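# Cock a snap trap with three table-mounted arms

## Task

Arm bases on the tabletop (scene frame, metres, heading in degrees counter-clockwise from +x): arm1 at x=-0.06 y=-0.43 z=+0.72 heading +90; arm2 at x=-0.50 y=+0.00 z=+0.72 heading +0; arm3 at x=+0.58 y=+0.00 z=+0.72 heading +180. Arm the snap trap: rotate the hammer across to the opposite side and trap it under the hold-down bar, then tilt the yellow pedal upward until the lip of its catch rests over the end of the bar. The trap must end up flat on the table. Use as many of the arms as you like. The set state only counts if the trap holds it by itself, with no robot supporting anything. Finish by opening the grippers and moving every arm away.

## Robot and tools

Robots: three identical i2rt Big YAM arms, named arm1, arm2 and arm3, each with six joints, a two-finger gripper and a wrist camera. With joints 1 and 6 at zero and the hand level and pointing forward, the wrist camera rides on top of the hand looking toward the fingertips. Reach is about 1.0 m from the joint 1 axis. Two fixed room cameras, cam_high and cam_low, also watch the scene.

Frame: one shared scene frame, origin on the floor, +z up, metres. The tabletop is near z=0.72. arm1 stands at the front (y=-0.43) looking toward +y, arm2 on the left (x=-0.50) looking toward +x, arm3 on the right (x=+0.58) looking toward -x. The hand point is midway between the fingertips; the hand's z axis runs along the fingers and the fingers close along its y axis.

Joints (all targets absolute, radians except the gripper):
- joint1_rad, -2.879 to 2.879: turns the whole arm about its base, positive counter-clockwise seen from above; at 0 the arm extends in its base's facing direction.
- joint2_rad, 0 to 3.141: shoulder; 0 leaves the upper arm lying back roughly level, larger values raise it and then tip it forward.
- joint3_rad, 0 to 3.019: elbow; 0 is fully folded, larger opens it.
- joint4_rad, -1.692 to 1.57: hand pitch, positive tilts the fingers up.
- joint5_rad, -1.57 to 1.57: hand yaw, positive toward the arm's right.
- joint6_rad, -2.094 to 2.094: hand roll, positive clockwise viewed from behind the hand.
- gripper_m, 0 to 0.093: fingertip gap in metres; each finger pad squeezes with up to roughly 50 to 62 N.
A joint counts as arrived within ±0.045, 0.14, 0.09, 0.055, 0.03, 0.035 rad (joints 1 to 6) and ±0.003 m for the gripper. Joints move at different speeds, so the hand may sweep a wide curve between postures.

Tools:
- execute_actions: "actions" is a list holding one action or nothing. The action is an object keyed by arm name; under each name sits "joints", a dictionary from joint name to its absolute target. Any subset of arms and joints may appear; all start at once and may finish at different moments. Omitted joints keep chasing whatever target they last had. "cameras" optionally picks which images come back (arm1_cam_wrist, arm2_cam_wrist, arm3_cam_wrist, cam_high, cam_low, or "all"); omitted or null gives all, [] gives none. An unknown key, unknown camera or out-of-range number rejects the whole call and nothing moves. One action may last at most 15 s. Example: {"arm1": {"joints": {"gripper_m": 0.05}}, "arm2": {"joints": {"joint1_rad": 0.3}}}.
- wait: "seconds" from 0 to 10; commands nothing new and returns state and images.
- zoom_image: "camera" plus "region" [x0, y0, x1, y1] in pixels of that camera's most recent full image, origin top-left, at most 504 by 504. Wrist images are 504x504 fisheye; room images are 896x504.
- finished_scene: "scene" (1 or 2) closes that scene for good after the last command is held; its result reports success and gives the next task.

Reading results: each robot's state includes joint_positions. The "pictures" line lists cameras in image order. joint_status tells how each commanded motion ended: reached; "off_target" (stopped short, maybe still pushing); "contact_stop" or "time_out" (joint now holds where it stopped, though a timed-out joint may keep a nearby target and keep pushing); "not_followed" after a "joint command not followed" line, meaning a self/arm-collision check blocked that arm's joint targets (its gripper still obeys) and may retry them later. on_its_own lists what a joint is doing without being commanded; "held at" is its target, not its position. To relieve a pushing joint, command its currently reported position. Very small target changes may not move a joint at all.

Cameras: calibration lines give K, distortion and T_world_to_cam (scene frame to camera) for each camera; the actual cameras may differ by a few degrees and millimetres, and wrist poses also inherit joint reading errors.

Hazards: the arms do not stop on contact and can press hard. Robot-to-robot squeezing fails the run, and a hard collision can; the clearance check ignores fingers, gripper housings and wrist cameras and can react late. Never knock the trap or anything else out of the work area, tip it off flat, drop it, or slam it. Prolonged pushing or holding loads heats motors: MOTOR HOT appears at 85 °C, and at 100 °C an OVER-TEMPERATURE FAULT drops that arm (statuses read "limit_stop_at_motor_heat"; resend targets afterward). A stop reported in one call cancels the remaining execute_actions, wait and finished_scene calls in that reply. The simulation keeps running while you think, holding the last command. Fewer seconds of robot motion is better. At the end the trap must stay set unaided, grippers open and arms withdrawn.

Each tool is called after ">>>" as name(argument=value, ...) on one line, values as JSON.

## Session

>>> execute_actions(actions=[])

Scene clock: 0.00 s.
Motor temperatures (°C, as the motors report them): arm1=[27 25 28 27 28 26] | arm2=[28 27 31 26 27 25] | arm3=[28 27 28 25 28 24]
arm1.joint_positions: joint1_rad=+0.001 joint2_rad=+0.454 joint3_rad=+1.479 joint4_rad=-1.526 joint5_rad=-0.001 joint6_rad=+0.012 gripper_m=+0.095
arm1.joint_status: not commanded
arm1.hand: x=-0.0490 y=-0.3049 z=+1.3467 quat_wxyz=(-0.361, +0.592, -0.624, -0.360) (m; scene frame)
arm2.joint_positions: joint1_rad=+0.010 joint2_rad=+0.437 joint3_rad=+1.449 joint4_rad=-1.521 joint5_rad=+0.000 joint6_rad=-0.007 gripper_m=+0.095
arm2.joint_status: not commanded
arm2.hand: x=-0.3716 y=+0.0075 z=+1.3304 quat_wxyz=(-0.503, +0.019, -0.864, -0.004) (m; scene frame)
arm3.joint_positions: joint1_rad=-0.010 joint2_rad=+0.436 joint3_rad=+1.467 joint4_rad=-1.532 joint5_rad=-0.016 joint6_rad=-0.003 gripper_m=+0.094
arm3.joint_status: not commanded
arm3.hand: x=+0.4609 y=+0.0072 z=+1.2946 quat_wxyz=(-0.010, -0.860, +0.002, +0.510) (m; scene frame)
pictures: arm1_cam_wrist, arm2_cam_wrist, arm3_cam_wrist, cam_high, cam_low
Images, in order (width x height): arm1_cam_wrist 504x504, arm2_cam_wrist 504x504, arm3_cam_wrist 504x504, cam_high 896x504, cam_low 896x504.

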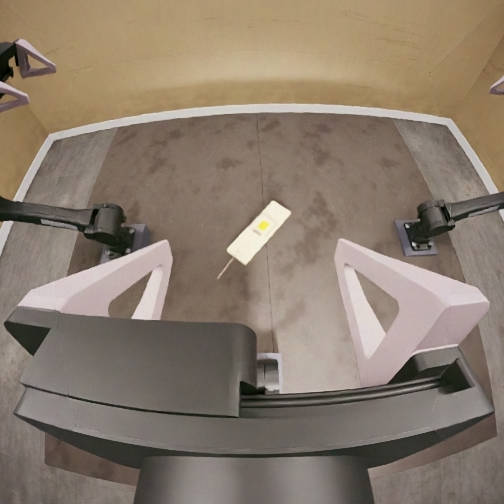

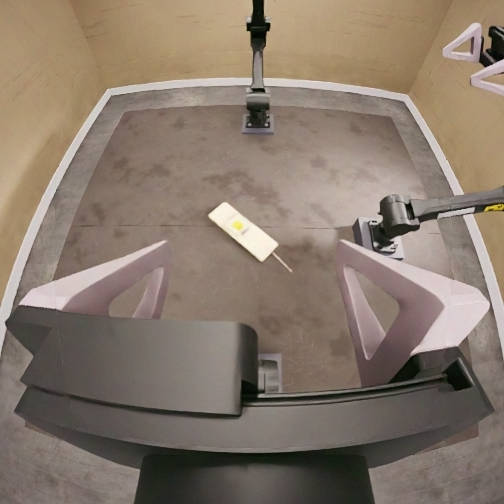

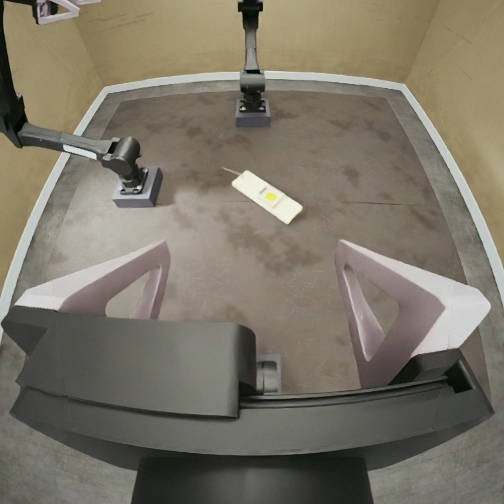

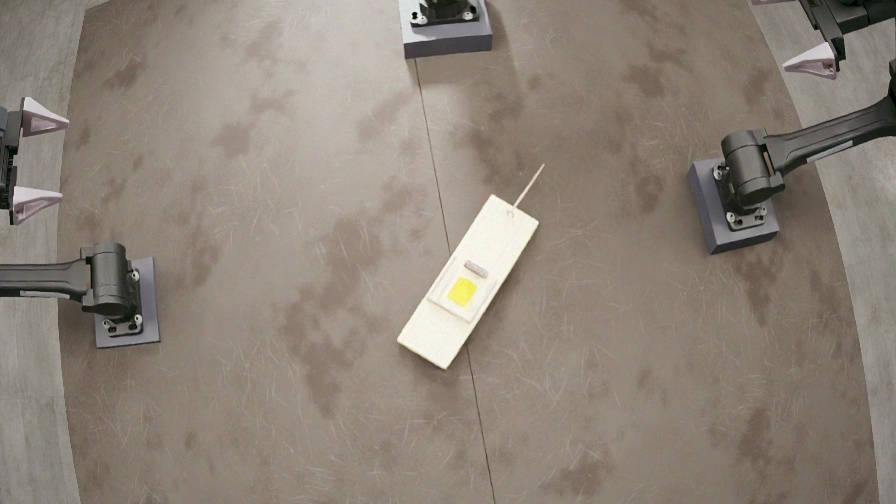

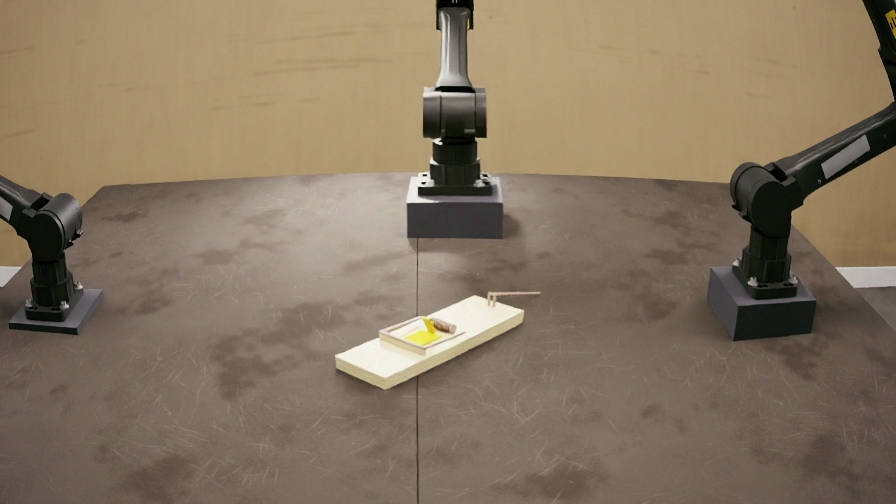

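>>> execute_actions(actions=[{"arm3":{"joints":{"joint1_rad":-0.231,"joint2_rad":1.872,"joint3_rad":1.455,"joint4_rad":-1.12,"joint6_rad":-1.11,"gripper_m":0.093}},"arm1":{"joints":{"joint2_rad":0.9,"joint3_rad":0.4,"joint4_rad":-0.5,"joint6_rad":1.57,"gripper_m":0.016}},"arm2":{"joints":{"joint2_rad":0.9,"joint3_rad":0.5,"joint4_rad":-0.6,"gripper_m":0}}}], cameras=["arm3_cam_wrist","cam_high"])

Scene clock: 25.17 s.
Motor temperatures (°C, as the motors report them): arm1=[27 26 30 27 28 26] | arm2=[28 28 33 26 27 25] | arm3=[28 28 30 25 28 24]
arm1.joint_positions: joint1_rad=+0.001 joint2_rad=+0.908 joint3_rad=+0.404 joint4_rad=-0.518 joint5_rad=-0.001 joint6_rad=+1.561 gripper_m=+0.016
arm1.joint_status: all done
arm1.hand: x=-0.0480 y=-0.1253 z=+0.8571 quat_wxyz=(+0.000, -0.014, -0.963, -0.271) (m; scene frame)
arm2.joint_positions: joint1_rad=+0.010 joint2_rad=+0.910 joint3_rad=+0.497 joint4_rad=-0.614 joint5_rad=+0.000 joint6_rad=-0.007 gripper_m=+0.001
arm2.joint_status: all done
arm2.hand: x=-0.1792 y=+0.0106 z=+0.8806 quat_wxyz=(-0.266, +0.020, -0.964, +0.000) (m; scene frame)
arm3.joint_positions: joint1_rad=-0.220 joint2_rad=+1.888 joint3_rad=+1.442 joint4_rad=-1.126 joint5_rad=-0.016 joint6_rad=-1.098 gripper_m=+0.093
arm3.joint_status: all done
arm3.hand: x=+0.0440 y=+0.1177 z=+0.7898 quat_wxyz=(-0.014, -0.905, -0.425, +0.008) (m; scene frame)
pictures: arm3_cam_wrist, cam_high
camera_calibration (this result's frames):
arm3_cam_wrist: T_world_to_cam=[[-0.771642, 0.636024, -0.00649947, -0.0367545], [0.521885, 0.638941, 0.565146, -0.535562], [0.363599, 0.432698, -0.824965, 0.707946], [0, 0, 0, 1]] pos_world=[-0.00626813, 0.0592419, 0.886463]
Images, in order (width x height): arm3_cam_wrist 504x504, cam_high 896x504.

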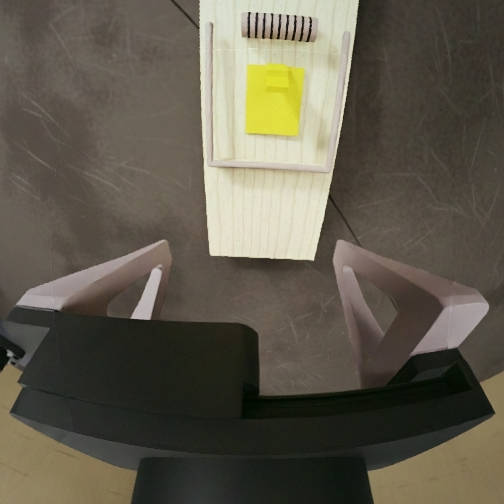

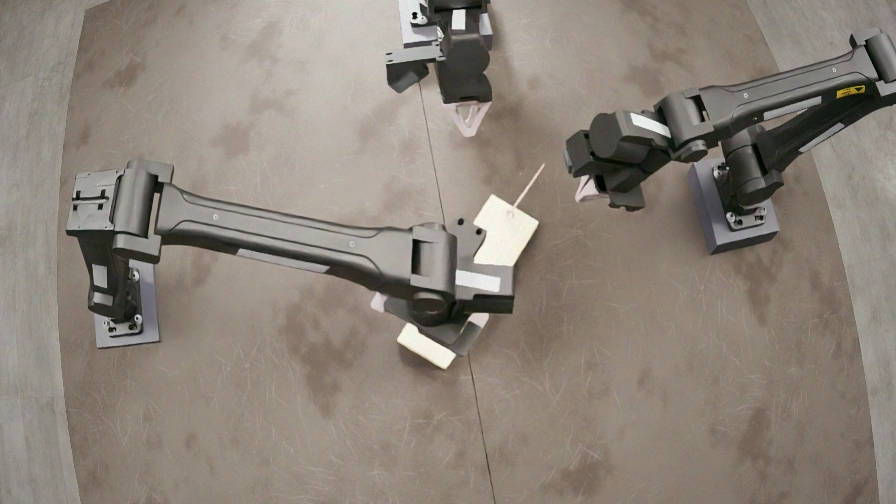

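>>> execute_actions(actions=[{"arm3":{"joints":{"joint1_rad":-0.245,"joint2_rad":1.915,"joint3_rad":1.425,"joint4_rad":-1.03,"joint6_rad":-1.04}}}], cameras=["arm3_cam_wrist","cam_low"])

Scene clock: 36.83 s.
Motor temperatures (°C, as the motors report them): arm1=[27 26 30 28 28 26] | arm2=[28 27 33 26 27 25] | arm3=[28 28 30 25 28 24]
arm1.joint_positions: joint1_rad=+0.001 joint2_rad=+0.908 joint3_rad=+0.404 joint4_rad=-0.518 joint5_rad=-0.001 joint6_rad=+1.562 gripper_m=+0.016
arm1.joint_status: not commanded
arm1.hand: x=-0.0480 y=-0.1253 z=+0.8571 quat_wxyz=(+0.000, -0.014, -0.963, -0.271) (m; scene frame)
arm2.joint_positions: joint1_rad=+0.010 joint2_rad=+0.910 joint3_rad=+0.497 joint4_rad=-0.614 joint5_rad=+0.000 joint6_rad=-0.007 gripper_m=+0.001
arm2.joint_status: not commanded
arm2.hand: x=-0.1792 y=+0.0106 z=+0.8806 quat_wxyz=(-0.266, +0.020, -0.964, +0.000) (m; scene frame)
arm3.joint_positions: joint1_rad=-0.233 joint2_rad=+1.920 joint3_rad=+1.425 joint4_rad=-1.042 joint5_rad=-0.016 joint6_rad=-1.053 gripper_m=+0.093
arm3.joint_status: all done
arm3.hand: x=+0.0351 y=+0.1273 z=+0.7675 quat_wxyz=(-0.003, -0.917, -0.398, +0.022) (m; scene frame)
pictures: arm3_cam_wrist, cam_low
camera_calibration (this result's frames):
arm3_cam_wrist: T_world_to_cam=[[-0.732096, 0.680812, 0.0230513, -0.0796381], [0.577394, 0.602221, 0.551313, -0.511057], [0.361458, 0.416923, -0.83398, 0.697721], [0, 0, 0, 1]] pos_world=[-0.0154182, 0.0710919, 0.865473]
Images, in order (width x height): arm3_cam_wrist 504x504, cam_low 896x504.

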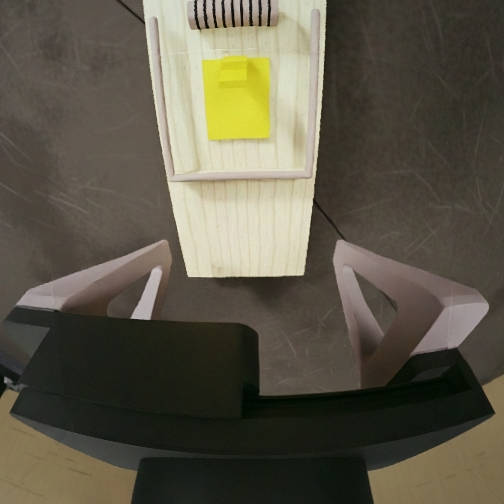

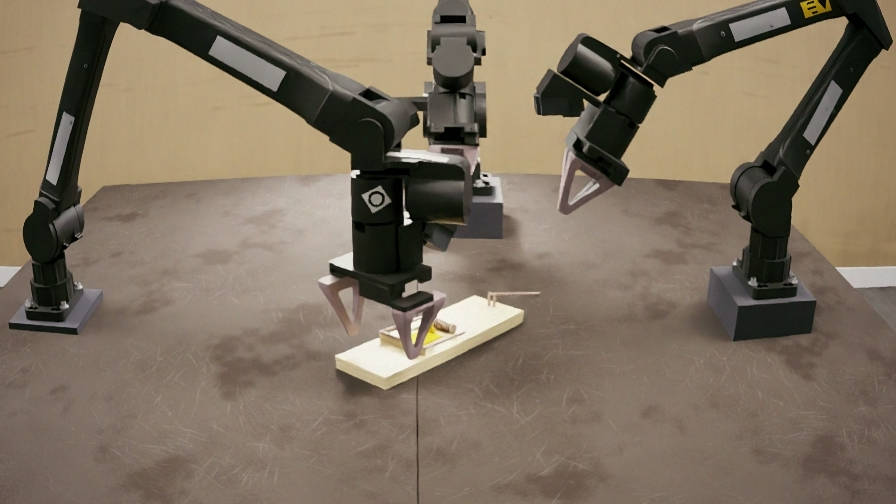

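>>> execute_actions(actions=[{"arm3":{"joints":{"joint2_rad":1.975,"joint6_rad":-1.09}}}], cameras=["arm3_cam_wrist","cam_low"])

Scene clock: 42.90 s.
Motor temperatures (°C, as the motors report them): arm1=[27 25 30 28 28 26] | arm2=[28 27 34 26 27 25] | arm3=[28 28 30 25 28 24]
arm1.joint_positions: joint1_rad=+0.001 joint2_rad=+0.908 joint3_rad=+0.404 joint4_rad=-0.518 joint5_rad=-0.001 joint6_rad=+1.562 gripper_m=+0.016
arm1.joint_status: not commanded
arm1.hand: x=-0.0480 y=-0.1253 z=+0.8571 quat_wxyz=(+0.000, -0.014, -0.963, -0.271) (m; scene frame)
arm2.joint_positions: joint1_rad=+0.010 joint2_rad=+0.910 joint3_rad=+0.497 joint4_rad=-0.614 joint5_rad=+0.000 joint6_rad=-0.007 gripper_m=+0.001
arm2.joint_status: not commanded
arm2.hand: x=-0.1792 y=+0.0106 z=+0.8806 quat_wxyz=(-0.266, +0.020, -0.964, +0.000) (m; scene frame)
arm3.joint_positions: joint1_rad=-0.234 joint2_rad=+1.976 joint3_rad=+1.425 joint4_rad=-1.038 joint5_rad=-0.016 joint6_rad=-1.078 gripper_m=+0.093
arm3.joint_status: all done
arm3.hand: x=+0.0402 y=+0.1262 z=+0.7375 quat_wxyz=(-0.019, -0.912, -0.410, +0.001) (m; scene frame)
pictures: arm3_cam_wrist, cam_low
camera_calibration (this result's frames):
arm3_cam_wrist: T_world_to_cam=[[-0.749041, 0.662182, -0.0212904, -0.0387516], [0.533923, 0.622361, 0.572357, -0.513117], [0.392255, 0.417352, -0.819728, 0.65952], [0, 0, 0, 1]] pos_world=[-0.0137617, 0.0697525, 0.833488]
Images, in order (width x height): arm3_cam_wrist 504x504, cam_low 896x504.

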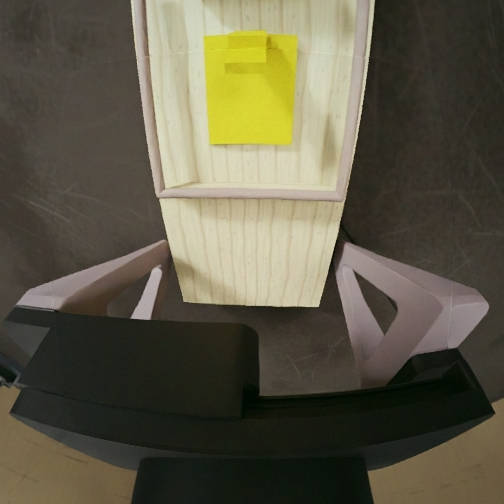

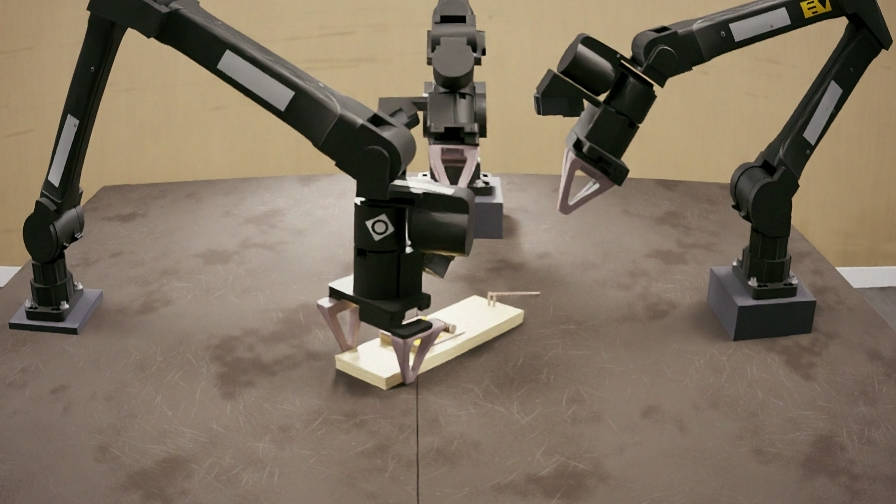

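>>> execute_actions(actions=[{"arm3":{"joints":{"gripper_m":0.07}}}], cameras=[])

>>> execute_actions(actions=[{"arm3":{"joints":{"joint6_rad":-0.2}}}], cameras=["cam_high","cam_low"])

Scene clock: 50.90 s.
Motor temperatures (°C, as the motors report them): arm1=[27 25 30 28 28 26] | arm2=[28 27 34 26 27 25] | arm3=[28 29 30 25 28 24]
arm1.joint_positions: joint1_rad=+0.001 joint2_rad=+0.908 joint3_rad=+0.404 joint4_rad=-0.518 joint5_rad=-0.001 joint6_rad=+1.562 gripper_m=+0.016
arm1.joint_status: not commanded
arm1.hand: x=-0.0480 y=-0.1253 z=+0.8571 quat_wxyz=(+0.000, -0.014, -0.963, -0.271) (m; scene frame)
arm2.joint_positions: joint1_rad=+0.010 joint2_rad=+0.910 joint3_rad=+0.497 joint4_rad=-0.614 joint5_rad=+0.000 joint6_rad=-0.007 gripper_m=+0.001
arm2.joint_status: not commanded
arm2.hand: x=-0.1792 y=+0.0106 z=+0.8806 quat_wxyz=(-0.266, +0.020, -0.964, +0.000) (m; scene frame)
arm3.joint_positions: joint1_rad=-0.234 joint2_rad=+1.976 joint3_rad=+1.425 joint4_rad=-1.038 joint5_rad=-0.016 joint6_rad=-1.079 gripper_m=+0.079
arm3.joint_status: gripper_m off_target (ended at +0.079, target +0.070)
arm3.hand: x=+0.0402 y=+0.1262 z=+0.7375 quat_wxyz=(-0.019, -0.912, -0.410, +0.001) (m; scene frame)
pictures: none
No camera images: the call's "cameras" was empty. Leave "cameras" out to get every camera's image.

Scene clock: 52.70 s.
Motor temperatures (°C, as the motors report them): arm1=[27 25 30 28 28 26] | arm2=[28 27 34 26 27 25] | arm3=[28 29 30 25 28 24]
arm1.joint_positions: joint1_rad=+0.001 joint2_rad=+0.908 joint3_rad=+0.404 joint4_rad=-0.518 joint5_rad=-0.001 joint6_rad=+1.562 gripper_m=+0.016
arm1.joint_status: not commanded
arm1.hand: x=-0.0480 y=-0.1253 z=+0.8571 quat_wxyz=(+0.000, -0.014, -0.963, -0.271) (m; scene frame)
arm2.joint_positions: joint1_rad=+0.010 joint2_rad=+0.910 joint3_rad=+0.497 joint4_rad=-0.614 joint5_rad=+0.000 joint6_rad=-0.007 gripper_m=+0.001
arm2.joint_status: not commanded
arm2.hand: x=-0.1792 y=+0.0106 z=+0.8806 quat_wxyz=(-0.266, +0.020, -0.964, +0.000) (m; scene frame)
arm3.joint_positions: joint1_rad=-0.234 joint2_rad=+1.976 joint3_rad=+1.425 joint4_rad=-1.038 joint5_rad=-0.023 joint6_rad=-0.231 gripper_m=+0.079
arm3.joint_status: all done
arm3.hand: x=+0.0399 y=+0.1249 z=+0.7376 quat_wxyz=(-0.021, -1.000, +0.001, -0.006) (m; scene frame)
pictures: cam_high, cam_low
Images, in order (width x height): cam_high 896x504, cam_low 896x504.

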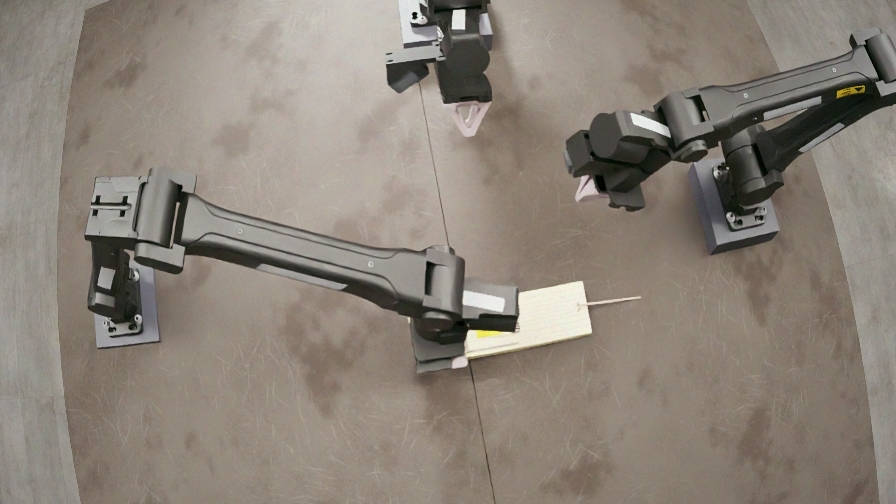

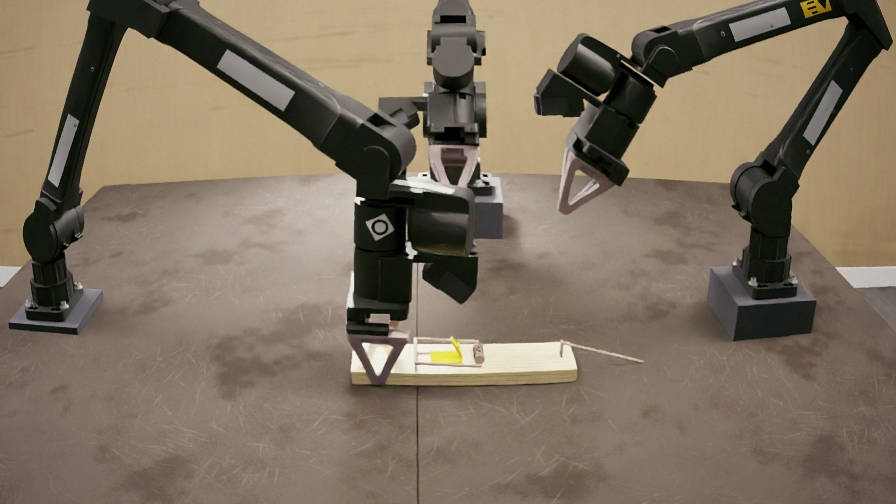

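>>> execute_actions(actions=[{"arm3":{"joints":{"joint1_rad":0.0,"joint6_rad":0.025}}}], cameras=[])

>>> execute_actions(actions=[{"arm3":{"joints":{"joint2_rad":1.915,"joint3_rad":1.344,"joint4_rad":-0.995}}}], cameras=[])

>>> execute_actions(actions=[{"arm3":{"joints":{"joint2_rad":1.865,"joint3_rad":1.263,"joint4_rad":-0.965}}}], cameras=["cam_high","cam_low","arm2_cam_wrist","arm3_cam_wrist"])

Scene clock: 63.43 s.
Motor temperatures (°C, as the motors report them): arm1=[27 25 30 28 28 26] | arm2=[28 27 34 26 27 25] | arm3=[28 29 30 25 28 25]
arm1.joint_positions: joint1_rad=+0.001 joint2_rad=+0.908 joint3_rad=+0.404 joint4_rad=-0.518 joint5_rad=-0.001 joint6_rad=+1.562 gripper_m=+0.016
arm1.joint_status: not commanded
arm1.hand: x=-0.0480 y=-0.1253 z=+0.8571 quat_wxyz=(+0.000, -0.014, -0.963, -0.271) (m; scene frame)
arm2.joint_positions: joint1_rad=+0.010 joint2_rad=+0.910 joint3_rad=+0.497 joint4_rad=-0.614 joint5_rad=+0.000 joint6_rad=-0.007 gripper_m=+0.001
arm2.joint_status: not commanded
arm2.hand: x=-0.1792 y=+0.0106 z=+0.8806 quat_wxyz=(-0.266, +0.020, -0.964, +0.000) (m; scene frame)
arm3.joint_positions: joint1_rad=+0.015 joint2_rad=+1.976 joint3_rad=+1.425 joint4_rad=-1.033 joint5_rad=-0.021 joint6_rad=+0.003 gripper_m=+0.079
arm3.joint_status: all done
arm3.hand: x=+0.0245 y=-0.0116 z=+0.7396 quat_wxyz=(-0.018, -1.000, -0.006, -0.006) (m; scene frame)
pictures: none
No camera images: the call's "cameras" was empty. Leave "cameras" out to get every camera's image.

Scene clock: 64.10 s.
Motor temperatures (°C, as the motors report them): arm1=[27 25 30 28 28 26] | arm2=[28 27 34 26 27 25] | arm3=[28 29 30 25 28 25]
arm1.joint_positions: joint1_rad=+0.001 joint2_rad=+0.908 joint3_rad=+0.404 joint4_rad=-0.518 joint5_rad=-0.001 joint6_rad=+1.562 gripper_m=+0.016
arm1.joint_status: not commanded
arm1.hand: x=-0.0480 y=-0.1253 z=+0.8571 quat_wxyz=(+0.000, -0.014, -0.963, -0.271) (m; scene frame)
arm2.joint_positions: joint1_rad=+0.010 joint2_rad=+0.910 joint3_rad=+0.497 joint4_rad=-0.614 joint5_rad=+0.000 joint6_rad=-0.007 gripper_m=+0.001
arm2.joint_status: not commanded
arm2.hand: x=-0.1792 y=+0.0106 z=+0.8806 quat_wxyz=(-0.266, +0.020, -0.964, +0.000) (m; scene frame)
arm3.joint_positions: joint1_rad=+0.015 joint2_rad=+1.931 joint3_rad=+1.348 joint4_rad=-1.000 joint5_rad=-0.020 joint6_rad=+0.012 gripper_m=+0.079
arm3.joint_status: all done
arm3.hand: x=+0.0454 y=-0.0111 z=+0.7384 quat_wxyz=(-0.018, -1.000, -0.002, -0.006) (m; scene frame)
pictures: none
No camera images: the call's "cameras" was empty. Leave "cameras" out to get every camera's image.

Scene clock: 64.77 s.
Motor temperatures (°C, as the motors report them): arm1=[27 25 30 28 28 26] | arm2=[28 27 34 26 27 25] | arm3=[28 29 30 25 28 25]
arm1.joint_positions: joint1_rad=+0.001 joint2_rad=+0.908 joint3_rad=+0.404 joint4_rad=-0.518 joint5_rad=-0.001 joint6_rad=+1.562 gripper_m=+0.016
arm1.joint_status: not commanded
arm1.hand: x=-0.0480 y=-0.1253 z=+0.8571 quat_wxyz=(+0.000, -0.014, -0.963, -0.271) (m; scene frame)
arm2.joint_positions: joint1_rad=+0.010 joint2_rad=+0.910 joint3_rad=+0.497 joint4_rad=-0.614 joint5_rad=+0.000 joint6_rad=-0.007 gripper_m=+0.001
arm2.joint_status: not commanded
arm2.hand: x=-0.1792 y=+0.0106 z=+0.8806 quat_wxyz=(-0.266, +0.020, -0.964, +0.000) (m; scene frame)
arm3.joint_positions: joint1_rad=+0.015 joint2_rad=+1.881 joint3_rad=+1.266 joint4_rad=-0.971 joint5_rad=-0.020 joint6_rad=+0.014 gripper_m=+0.079
arm3.joint_status: all done
arm3.hand: x=+0.0697 y=-0.0106 z=+0.7377 quat_wxyz=(-0.017, -1.000, -0.001, -0.007) (m; scene frame)
pictures: arm2_cam_wrist, arm3_cam_wrist, cam_high, cam_low
camera_calibration (this result's frames):
arm2_cam_wrist: T_world_to_cam=[[0.0257749, -0.999667, -0.000927518, 0.0152095], [-0.99649, -0.0257669, 0.079648, -0.239488], [-0.0796454, -0.00112866, -0.996823, 0.990057], [0, 0, 0, 1]] pos_world=[-0.160186, 0.010151, 1.006]
arm3_cam_wrist: T_world_to_cam=[[-0.00403136, 0.999729, -0.0229482, 0.0268855], [0.801534, 0.0169522, 0.597709, -0.487582], [0.597936, -0.0159842, -0.801385, 0.672716], [0, 0, 0, 1]] pos_world=[-0.011319, -0.00785976, 0.831153]
Images, in order (width x height): arm2_cam_wrist 504x504, arm3_cam_wrist 504x504, cam_high 896x504, cam_low 896x504.

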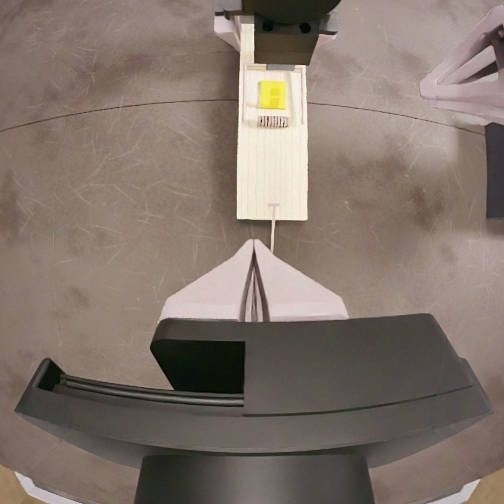

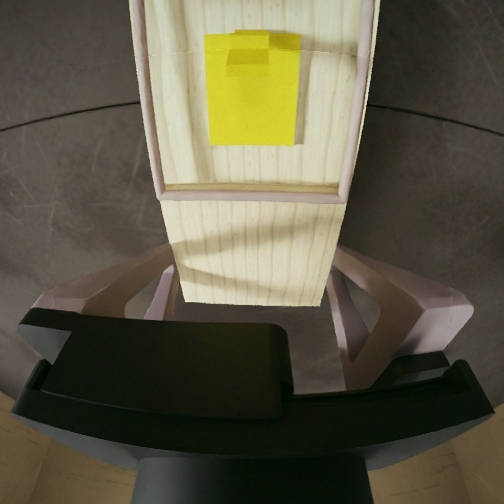

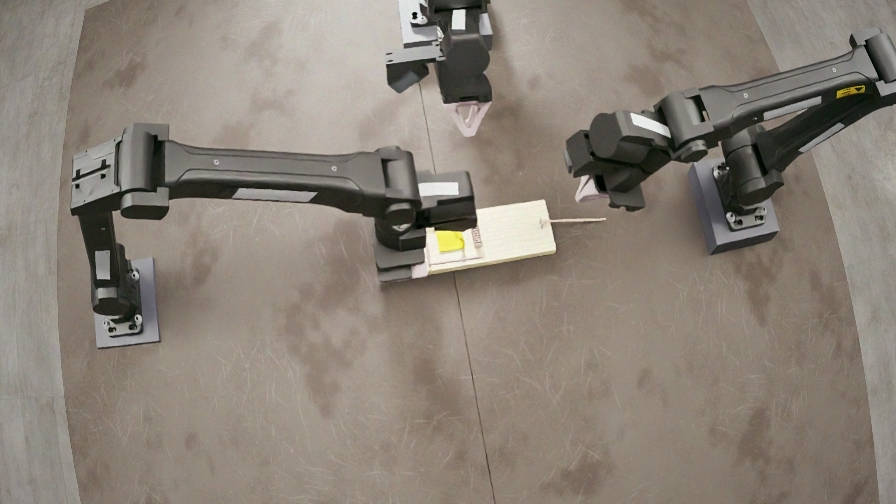

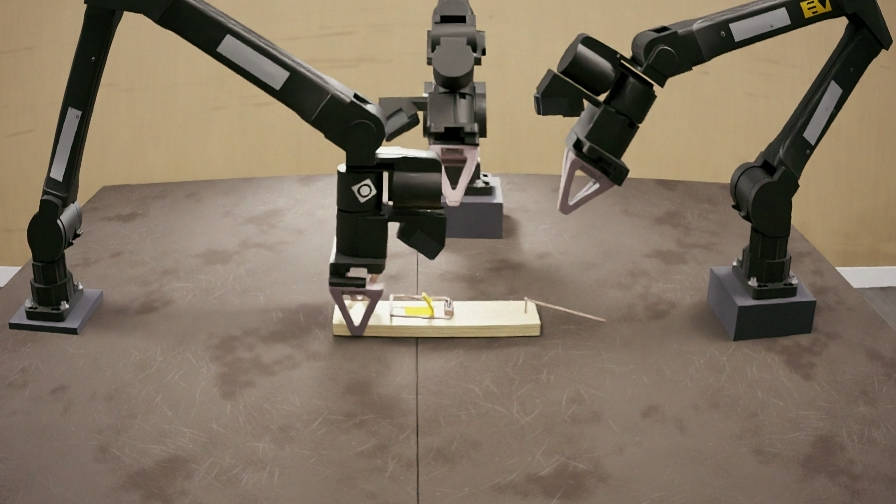

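>>> execute_actions(actions=[])

Scene clock: 103.53 s.
Motor temperatures (°C, as the motors report them): arm1=[27 25 31 28 28 26] | arm2=[28 27 35 26 27 25] | arm3=[28 29 30 25 28 24]
arm1.joint_positions: joint1_rad=+0.001 joint2_rad=+0.908 joint3_rad=+0.404 joint4_rad=-0.518 joint5_rad=-0.001 joint6_rad=+1.562 gripper_m=+0.016
arm1.joint_status: not commanded
arm1.hand: x=-0.0480 y=-0.1253 z=+0.8571 quat_wxyz=(+0.000, -0.014, -0.963, -0.271) (m; scene frame)
arm2.joint_positions: joint1_rad=+0.010 joint2_rad=+0.910 joint3_rad=+0.497 joint4_rad=-0.614 joint5_rad=+0.000 joint6_rad=-0.007 gripper_m=+0.001
arm2.joint_status: not commanded
arm2.hand: x=-0.1792 y=+0.0106 z=+0.8806 quat_wxyz=(-0.266, +0.020, -0.964, +0.000) (m; scene frame)
arm3.joint_positions: joint1_rad=+0.015 joint2_rad=+1.881 joint3_rad=+1.266 joint4_rad=-0.971 joint5_rad=-0.020 joint6_rad=+0.014 gripper_m=+0.079
arm3.joint_status: all done
arm3.hand: x=+0.0697 y=-0.0106 z=+0.7377 quat_wxyz=(-0.017, -1.000, -0.001, -0.007) (m; scene frame)
pictures: arm1_cam_wrist, arm2_cam_wrist, arm3_cam_wrist, cam_high, cam_low
camera_calibration (this result's frames):
arm1_cam_wrist: T_world_to_cam=[[-0.0340626, -0.85843, -0.511799, 0.332066], [-0.814879, -0.272631, 0.511512, -0.506828], [-0.578629, 0.434477, -0.69023, 0.744069], [0, 0, 0, 1]] pos_world=[0.0288477, -0.176403, 0.942778]
arm2_cam_wrist: T_world_to_cam=[[0.0257749, -0.999667, -0.000927518, 0.0152095], [-0.99649, -0.0257669, 0.079648, -0.239488], [-0.0796454, -0.00112866, -0.996823, 0.990057], [0, 0, 0, 1]] pos_world=[-0.160186, 0.010151, 1.006]
arm3_cam_wrist: T_world_to_cam=[[-0.00403136, 0.999729, -0.0229482, 0.0268855], [0.801534, 0.0169522, 0.597709, -0.487582], [0.597936, -0.0159842, -0.801385, 0.672716], [0, 0, 0, 1]] pos_world=[-0.011319, -0.00785976, 0.831153]
Images, in order (width x height): arm1_cam_wrist 504x504, arm2_cam_wrist 504x504, arm3_cam_wrist 504x504, cam_high 896x504, cam_low 896x504.

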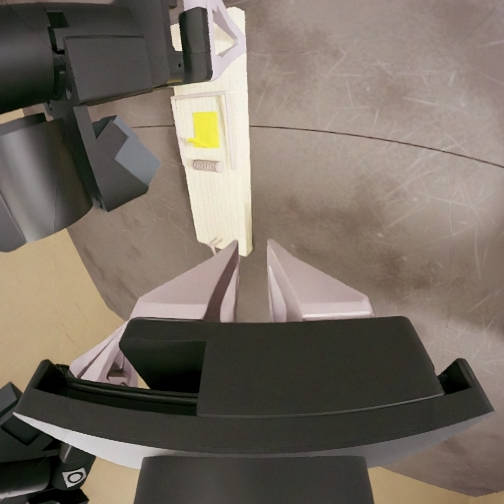

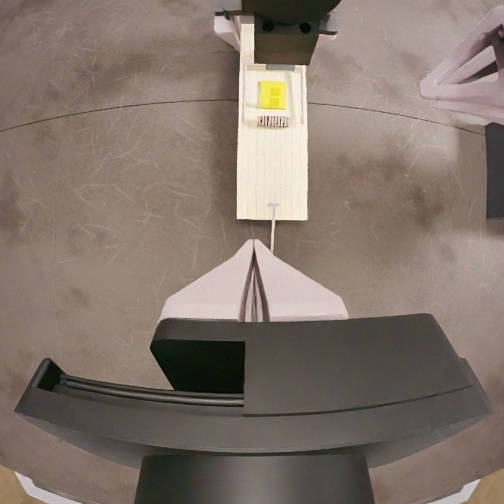

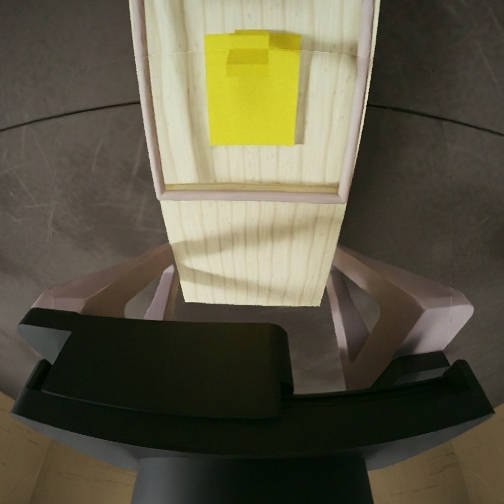

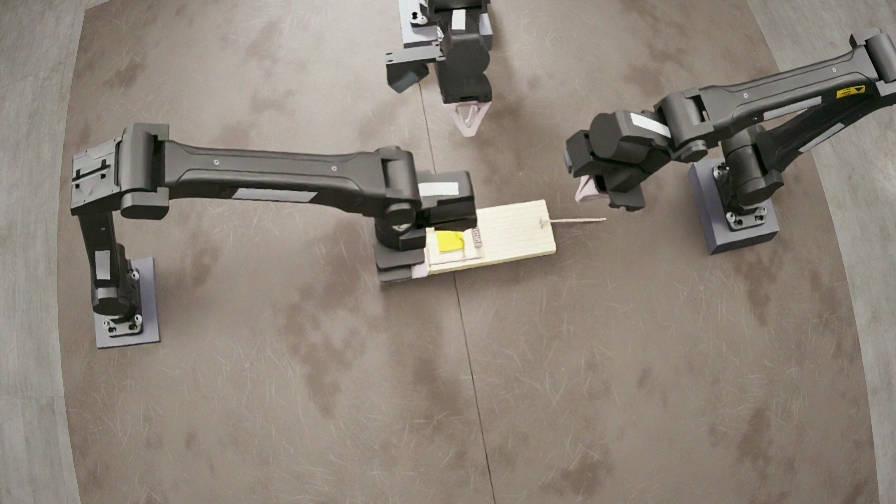

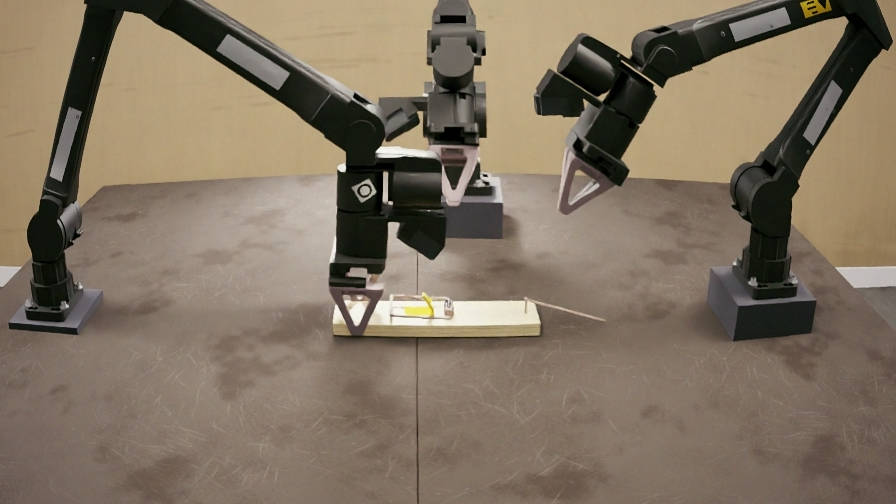

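>>> execute_actions(actions=[{"arm3":{"joints":{"gripper_m":0.093}}}], cameras=[])

>>> execute_actions(actions=[{"arm3":{"joints":{"joint2_rad":1.5,"joint3_rad":1.0,"joint4_rad":-0.5}}}], cameras=[])

>>> execute_actions(actions=[{"arm3":{"joints":{"joint2_rad":1.5,"joint3_rad":0.63,"joint4_rad":0.27}}}], cameras=[])

>>> execute_actions(actions=[{"arm3":{"joints":{"joint2_rad":1.684,"joint3_rad":0.618,"joint4_rad":0.375}}}], cameras=["arm3_cam_wrist","cam_low"])

Scene clock: 124.87 s.
Motor temperatures (°C, as the motors report them): arm1=[27 25 31 28 28 26] | arm2=[28 27 35 26 27 25] | arm3=[28 29 30 25 28 24]
arm1.joint_positions: joint1_rad=+0.001 joint2_rad=+0.908 joint3_rad=+0.404 joint4_rad=-0.518 joint5_rad=-0.001 joint6_rad=+1.562 gripper_m=+0.016
arm1.joint_status: not commanded
arm1.hand: x=-0.0480 y=-0.1253 z=+0.8571 quat_wxyz=(+0.000, -0.014, -0.963, -0.271) (m; scene frame)
arm2.joint_positions: joint1_rad=+0.010 joint2_rad=+0.910 joint3_rad=+0.497 joint4_rad=-0.614 joint5_rad=+0.000 joint6_rad=-0.007 gripper_m=+0.001
arm2.joint_status: not commanded
arm2.hand: x=-0.1792 y=+0.0106 z=+0.8806 quat_wxyz=(-0.266, +0.020, -0.964, +0.000) (m; scene frame)
arm3.joint_positions: joint1_rad=+0.015 joint2_rad=+1.881 joint3_rad=+1.266 joint4_rad=-0.971 joint5_rad=-0.019 joint6_rad=+0.014 gripper_m=+0.093
arm3.joint_status: all done
arm3.hand: x=+0.0697 y=-0.0105 z=+0.7377 quat_wxyz=(-0.017, -1.000, -0.001, -0.007) (m; scene frame)
pictures: none
No camera images: the call's "cameras" was empty. Leave "cameras" out to get every camera's image.

Scene clock: 126.17 s.
Motor temperatures (°C, as the motors report them): arm1=[27 25 31 28 28 26] | arm2=[28 27 35 26 27 25] | arm3=[28 29 30 25 28 24]
arm1.joint_positions: joint1_rad=+0.001 joint2_rad=+0.908 joint3_rad=+0.404 joint4_rad=-0.518 joint5_rad=-0.001 joint6_rad=+1.562 gripper_m=+0.016
arm1.joint_status: not commanded
arm1.hand: x=-0.0480 y=-0.1253 z=+0.8571 quat_wxyz=(+0.000, -0.014, -0.963, -0.271) (m; scene frame)
arm2.joint_positions: joint1_rad=+0.010 joint2_rad=+0.910 joint3_rad=+0.497 joint4_rad=-0.614 joint5_rad=+0.000 joint6_rad=-0.007 gripper_m=+0.001
arm2.joint_status: not commanded
arm2.hand: x=-0.1792 y=+0.0106 z=+0.8806 quat_wxyz=(-0.266, +0.020, -0.964, +0.000) (m; scene frame)
arm3.joint_positions: joint1_rad=+0.015 joint2_rad=+1.499 joint3_rad=+1.004 joint4_rad=-0.518 joint5_rad=-0.019 joint6_rad=+0.014 gripper_m=+0.093
arm3.joint_status: all done
arm3.hand: x=+0.0514 y=-0.0089 z=+0.8566 quat_wxyz=(-0.020, -0.961, -0.001, +0.276) (m; scene frame)
pictures: none
No camera images: the call's "cameras" was empty. Leave "cameras" out to get every camera's image.

Scene clock: 127.57 s.
Motor temperatures (°C, as the motors report them): arm1=[27 25 31 28 28 26] | arm2=[28 27 35 26 27 25] | arm3=[28 29 30 25 28 24]
arm1.joint_positions: joint1_rad=+0.001 joint2_rad=+0.908 joint3_rad=+0.404 joint4_rad=-0.518 joint5_rad=-0.001 joint6_rad=+1.562 gripper_m=+0.016
arm1.joint_status: not commanded
arm1.hand: x=-0.0480 y=-0.1253 z=+0.8571 quat_wxyz=(+0.000, -0.014, -0.963, -0.271) (m; scene frame)
arm2.joint_positions: joint1_rad=+0.010 joint2_rad=+0.910 joint3_rad=+0.497 joint4_rad=-0.614 joint5_rad=+0.000 joint6_rad=-0.007 gripper_m=+0.001
arm2.joint_status: not commanded
arm2.hand: x=-0.1792 y=+0.0106 z=+0.8806 quat_wxyz=(-0.266, +0.020, -0.964, +0.000) (m; scene frame)
arm3.joint_positions: joint1_rad=+0.015 joint2_rad=+1.507 joint3_rad=+0.622 joint4_rad=+0.250 joint5_rad=-0.019 joint6_rad=+0.014 gripper_m=+0.093
arm3.joint_status: all done
arm3.hand: x=+0.0749 y=-0.0094 z=+0.8044 quat_wxyz=(-0.022, -0.892, -0.002, +0.451) (m; scene frame)
pictures: none
No camera images: the call's "cameras" was empty. Leave "cameras" out to get every camera's image.

Scene clock: 128.50 s.
Motor temperatures (°C, as the motors report them): arm1=[27 25 31 28 28 26] | arm2=[28 27 35 26 27 25] | arm3=[28 29 30 25 28 24]
arm1.joint_positions: joint1_rad=+0.001 joint2_rad=+0.908 joint3_rad=+0.404 joint4_rad=-0.518 joint5_rad=-0.001 joint6_rad=+1.562 gripper_m=+0.016
arm1.joint_status: not commanded
arm1.hand: x=-0.0480 y=-0.1253 z=+0.8571 quat_wxyz=(+0.000, -0.014, -0.963, -0.271) (m; scene frame)
arm2.joint_positions: joint1_rad=+0.010 joint2_rad=+0.910 joint3_rad=+0.497 joint4_rad=-0.614 joint5_rad=+0.000 joint6_rad=-0.007 gripper_m=+0.001
arm2.joint_status: not commanded
arm2.hand: x=-0.1792 y=+0.0106 z=+0.8806 quat_wxyz=(-0.266, +0.020, -0.964, +0.000) (m; scene frame)
arm3.joint_positions: joint1_rad=+0.013 joint2_rad=+1.688 joint3_rad=+0.619 joint4_rad=+0.364 joint5_rad=-0.016 joint6_rad=+0.011 gripper_m=+0.093
arm3.joint_status: all done
arm3.hand: x=+0.0757 y=-0.0090 z=+0.7374 quat_wxyz=(-0.019, -0.908, -0.001, +0.419) (m; scene frame)
pictures: arm3_cam_wrist, cam_low
camera_calibration (this result's frames):
arm3_cam_wrist: T_world_to_cam=[[-0.011436, 0.999637, -0.0243885, 0.0268858], [0.971566, 0.00533977, -0.236708, 0.110027], [-0.236492, -0.026402, -0.971275, 0.857277], [0, 0, 0, 1]] pos_world=[0.0961481, -0.00482972, 0.859351]
Images, in order (width x height): arm3_cam_wrist 504x504, cam_low 896x504.

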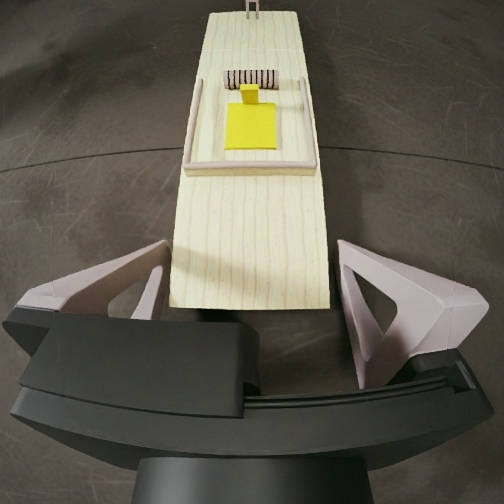

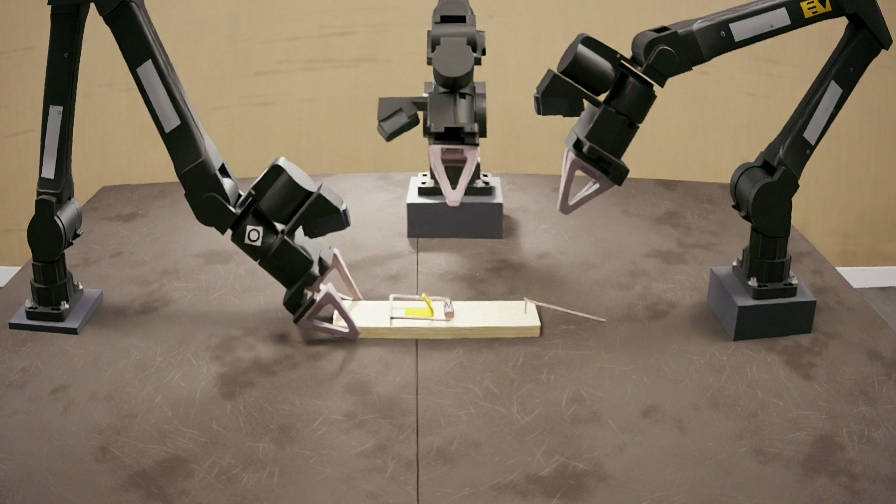

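>>> execute_actions(actions=[{"arm3":{"joints":{"gripper_m":0.07}},"arm1":{"joints":{"joint6_rad":-1.5,"joint1_rad":-0.114,"joint2_rad":1.2,"joint3_rad":0.54,"joint4_rad":-0.1}}}], cameras=[])

>>> execute_actions(actions=[{"arm1":{"joints":{"joint2_rad":1.46,"joint3_rad":0.525,"joint4_rad":-0.14}}}], cameras=["arm3_cam_wrist","cam_low","arm1_cam_wrist"])

Scene clock: 146.43 s.
Motor temperatures (°C, as the motors report them): arm1=[27 25 31 28 28 25] | arm2=[28 27 35 26 27 25] | arm3=[28 29 30 25 27 24]
arm1.joint_positions: joint1_rad=-0.113 joint2_rad=+1.199 joint3_rad=+0.496 joint4_rad=-0.120 joint5_rad=-0.001 joint6_rad=-1.492 gripper_m=+0.016
arm1.joint_status: all done
arm1.hand: x=+0.0019 y=-0.0283 z=+0.8610 quat_wxyz=(-0.365, +0.925, -0.108, +0.007) (m; scene frame)
arm2.joint_positions: joint1_rad=+0.010 joint2_rad=+0.910 joint3_rad=+0.497 joint4_rad=-0.614 joint5_rad=+0.000 joint6_rad=-0.007 gripper_m=+0.001
arm2.joint_status: not commanded
arm2.hand: x=-0.1792 y=+0.0106 z=+0.8806 quat_wxyz=(-0.266, +0.020, -0.964, +0.000) (m; scene frame)
arm3.joint_positions: joint1_rad=+0.013 joint2_rad=+1.688 joint3_rad=+0.619 joint4_rad=+0.364 joint5_rad=-0.017 joint6_rad=+0.011 gripper_m=+0.079
arm3.joint_status: gripper_m off_target (ended at +0.079, target +0.070)
arm3.hand: x=+0.0757 y=-0.0091 z=+0.7374 quat_wxyz=(-0.020, -0.908, -0.001, +0.419) (m; scene frame)
pictures: none
No camera images: the call's "cameras" was empty. Leave "cameras" out to get every camera's image.

Scene clock: 147.43 s.
Motor temperatures (°C, as the motors report them): arm1=[27 25 31 28 28 25] | arm2=[28 27 35 26 27 25] | arm3=[28 29 30 25 27 24]
arm1.joint_positions: joint1_rad=-0.113 joint2_rad=+1.465 joint3_rad=+0.496 joint4_rad=-0.133 joint5_rad=-0.001 joint6_rad=-1.492 gripper_m=+0.016
arm1.joint_status: all done
arm1.hand: x=-0.0036 y=-0.0574 z=+0.7604 quat_wxyz=(-0.232, +0.966, -0.112, +0.003) (m; scene frame)
arm2.joint_positions: joint1_rad=+0.010 joint2_rad=+0.910 joint3_rad=+0.497 joint4_rad=-0.614 joint5_rad=+0.000 joint6_rad=-0.007 gripper_m=+0.001
arm2.joint_status: not commanded
arm2.hand: x=-0.1792 y=+0.0106 z=+0.8806 quat_wxyz=(-0.266, +0.020, -0.964, +0.000) (m; scene frame)
arm3.joint_positions: joint1_rad=+0.013 joint2_rad=+1.688 joint3_rad=+0.619 joint4_rad=+0.364 joint5_rad=-0.017 joint6_rad=+0.011 gripper_m=+0.079
arm3.joint_status: not commanded
arm3.hand: x=+0.0757 y=-0.0091 z=+0.7374 quat_wxyz=(-0.020, -0.908, -0.001, +0.419) (m; scene frame)
pictures: arm1_cam_wrist, arm3_cam_wrist, cam_low
camera_calibration (this result's frames):
arm1_cam_wrist: T_world_to_cam=[[0.221081, 0.861158, 0.457744, -0.295231], [0.754548, -0.448405, 0.479157, -0.382436], [0.617884, 0.239457, -0.748919, 0.711253], [0, 0, 0, 1]] pos_world=[-0.0856359, -0.0875598, 0.851058]
arm3_cam_wrist: T_world_to_cam=[[-0.0114789, 0.999623, -0.024926, 0.0273509], [0.971569, 0.0052546, -0.236699, 0.110018], [-0.236479, -0.0269344, -0.971263, 0.857263], [0, 0, 0, 1]] pos_world=[0.0961481, -0.00482881, 0.859351]
Images, in order (width x height): arm1_cam_wrist 504x504, arm3_cam_wrist 504x504, cam_low 896x504.

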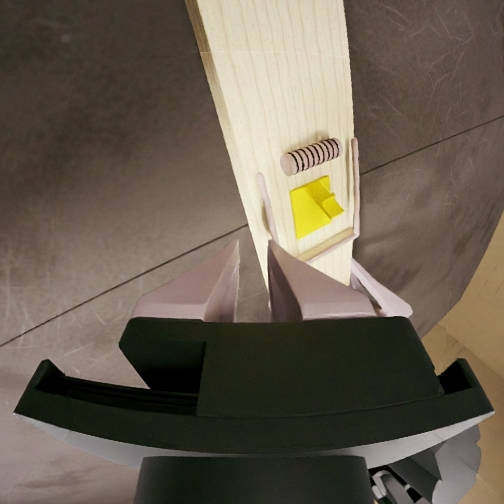

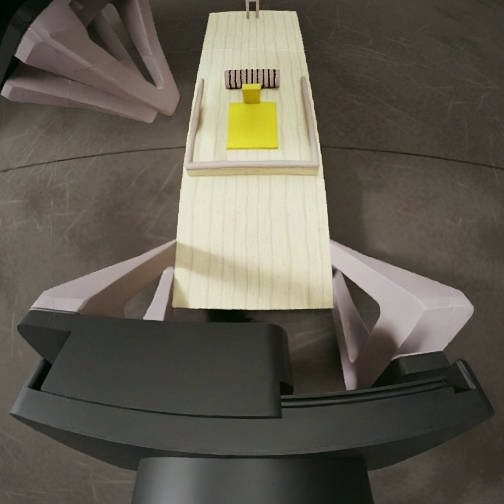

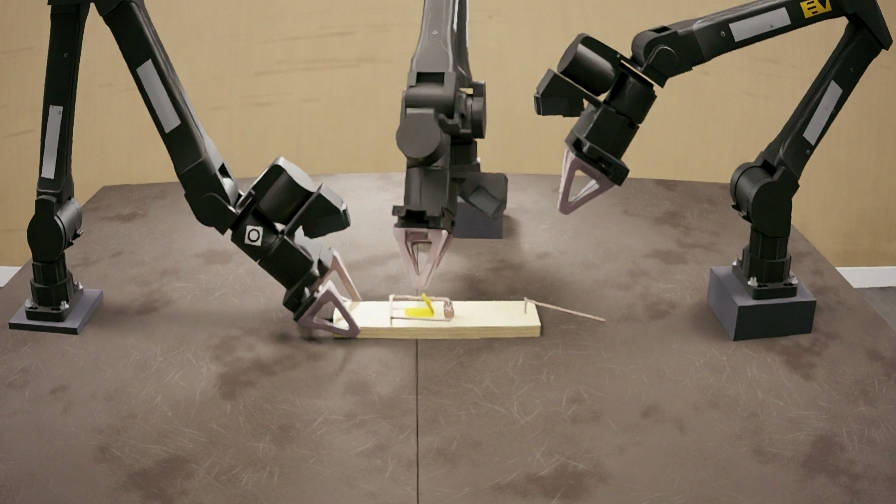

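>>> execute_actions(actions=[{"arm1":{"joints":{"joint3_rad":0.575}}}], cameras=[])

>>> execute_actions(actions=[{"arm1":{"joints":{"joint2_rad":1.505,"joint4_rad":-0.11}}}], cameras=["arm3_cam_wrist","arm1_cam_wrist"])

Scene clock: 158.57 s.
Motor temperatures (°C, as the motors report them): arm1=[27 26 31 27 28 25] | arm2=[28 27 35 26 27 25] | arm3=[28 29 29 25 27 24]
arm1.joint_positions: joint1_rad=-0.113 joint2_rad=+1.465 joint3_rad=+0.538 joint4_rad=-0.133 joint5_rad=-0.001 joint6_rad=-1.493 gripper_m=+0.016
arm1.joint_status: all done
arm1.hand: x=-0.0002 y=-0.0358 z=+0.7744 quat_wxyz=(-0.252, +0.961, -0.111, +0.003) (m; scene frame)
arm2.joint_positions: joint1_rad=+0.010 joint2_rad=+0.910 joint3_rad=+0.497 joint4_rad=-0.614 joint5_rad=+0.000 joint6_rad=-0.007 gripper_m=+0.001
arm2.joint_status: not commanded
arm2.hand: x=-0.1792 y=+0.0106 z=+0.8806 quat_wxyz=(-0.266, +0.020, -0.964, +0.000) (m; scene frame)
arm3.joint_positions: joint1_rad=+0.013 joint2_rad=+1.688 joint3_rad=+0.619 joint4_rad=+0.364 joint5_rad=-0.017 joint6_rad=+0.011 gripper_m=+0.079
arm3.joint_status: not commanded
arm3.hand: x=+0.0757 y=-0.0091 z=+0.7374 quat_wxyz=(-0.020, -0.908, -0.001, +0.419) (m; scene frame)
pictures: none
No camera images: the call's "cameras" was empty. Leave "cameras" out to get every camera's image.

Scene clock: 159.23 s.
Motor temperatures (°C, as the motors report them): arm1=[27 26 31 27 28 25] | arm2=[28 27 35 26 27 25] | arm3=[28 29 29 25 27 24]
arm1.joint_positions: joint1_rad=-0.113 joint2_rad=+1.498 joint3_rad=+0.538 joint4_rad=-0.127 joint5_rad=-0.001 joint6_rad=-1.493 gripper_m=+0.016
arm1.joint_status: all done
arm1.hand: x=-0.0008 y=-0.0391 z=+0.7626 quat_wxyz=(-0.239, +0.965, -0.112, +0.003) (m; scene frame)
arm2.joint_positions: joint1_rad=+0.010 joint2_rad=+0.910 joint3_rad=+0.497 joint4_rad=-0.614 joint5_rad=+0.000 joint6_rad=-0.007 gripper_m=+0.001
arm2.joint_status: not commanded
arm2.hand: x=-0.1792 y=+0.0106 z=+0.8806 quat_wxyz=(-0.266, +0.020, -0.964, +0.000) (m; scene frame)
arm3.joint_positions: joint1_rad=+0.013 joint2_rad=+1.688 joint3_rad=+0.619 joint4_rad=+0.364 joint5_rad=-0.017 joint6_rad=+0.011 gripper_m=+0.079
arm3.joint_status: not commanded
arm3.hand: x=+0.0757 y=-0.0091 z=+0.7374 quat_wxyz=(-0.020, -0.908, -0.001, +0.419) (m; scene frame)
pictures: arm1_cam_wrist, arm3_cam_wrist
camera_calibration (this result's frames):
arm1_cam_wrist: T_world_to_cam=[[0.219865, 0.854734, 0.470201, -0.322334], [0.753543, -0.45491, 0.474583, -0.374209], [0.619542, 0.249972, -0.744098, 0.703601], [0, 0, 0, 1]] pos_world=[-0.0830579, -0.0706025, 0.852703]
arm3_cam_wrist: T_world_to_cam=[[-0.0114789, 0.999623, -0.024926, 0.0273509], [0.971569, 0.0052546, -0.236699, 0.110018], [-0.236479, -0.0269344, -0.971263, 0.857263], [0, 0, 0, 1]] pos_world=[0.0961481, -0.00482881, 0.859351]
Images, in order (width x height): arm1_cam_wrist 504x504, arm3_cam_wrist 504x504.

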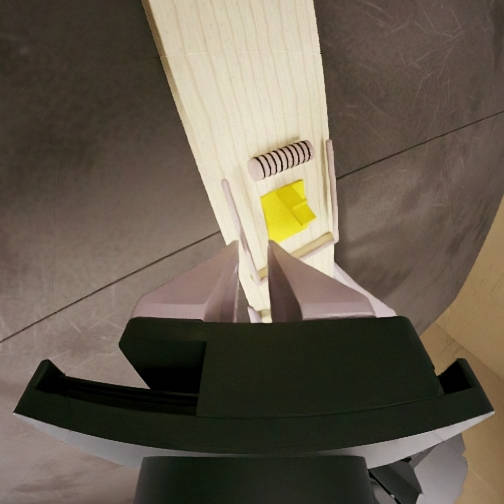

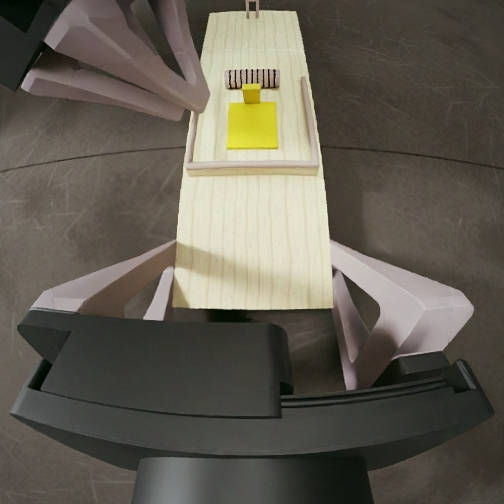

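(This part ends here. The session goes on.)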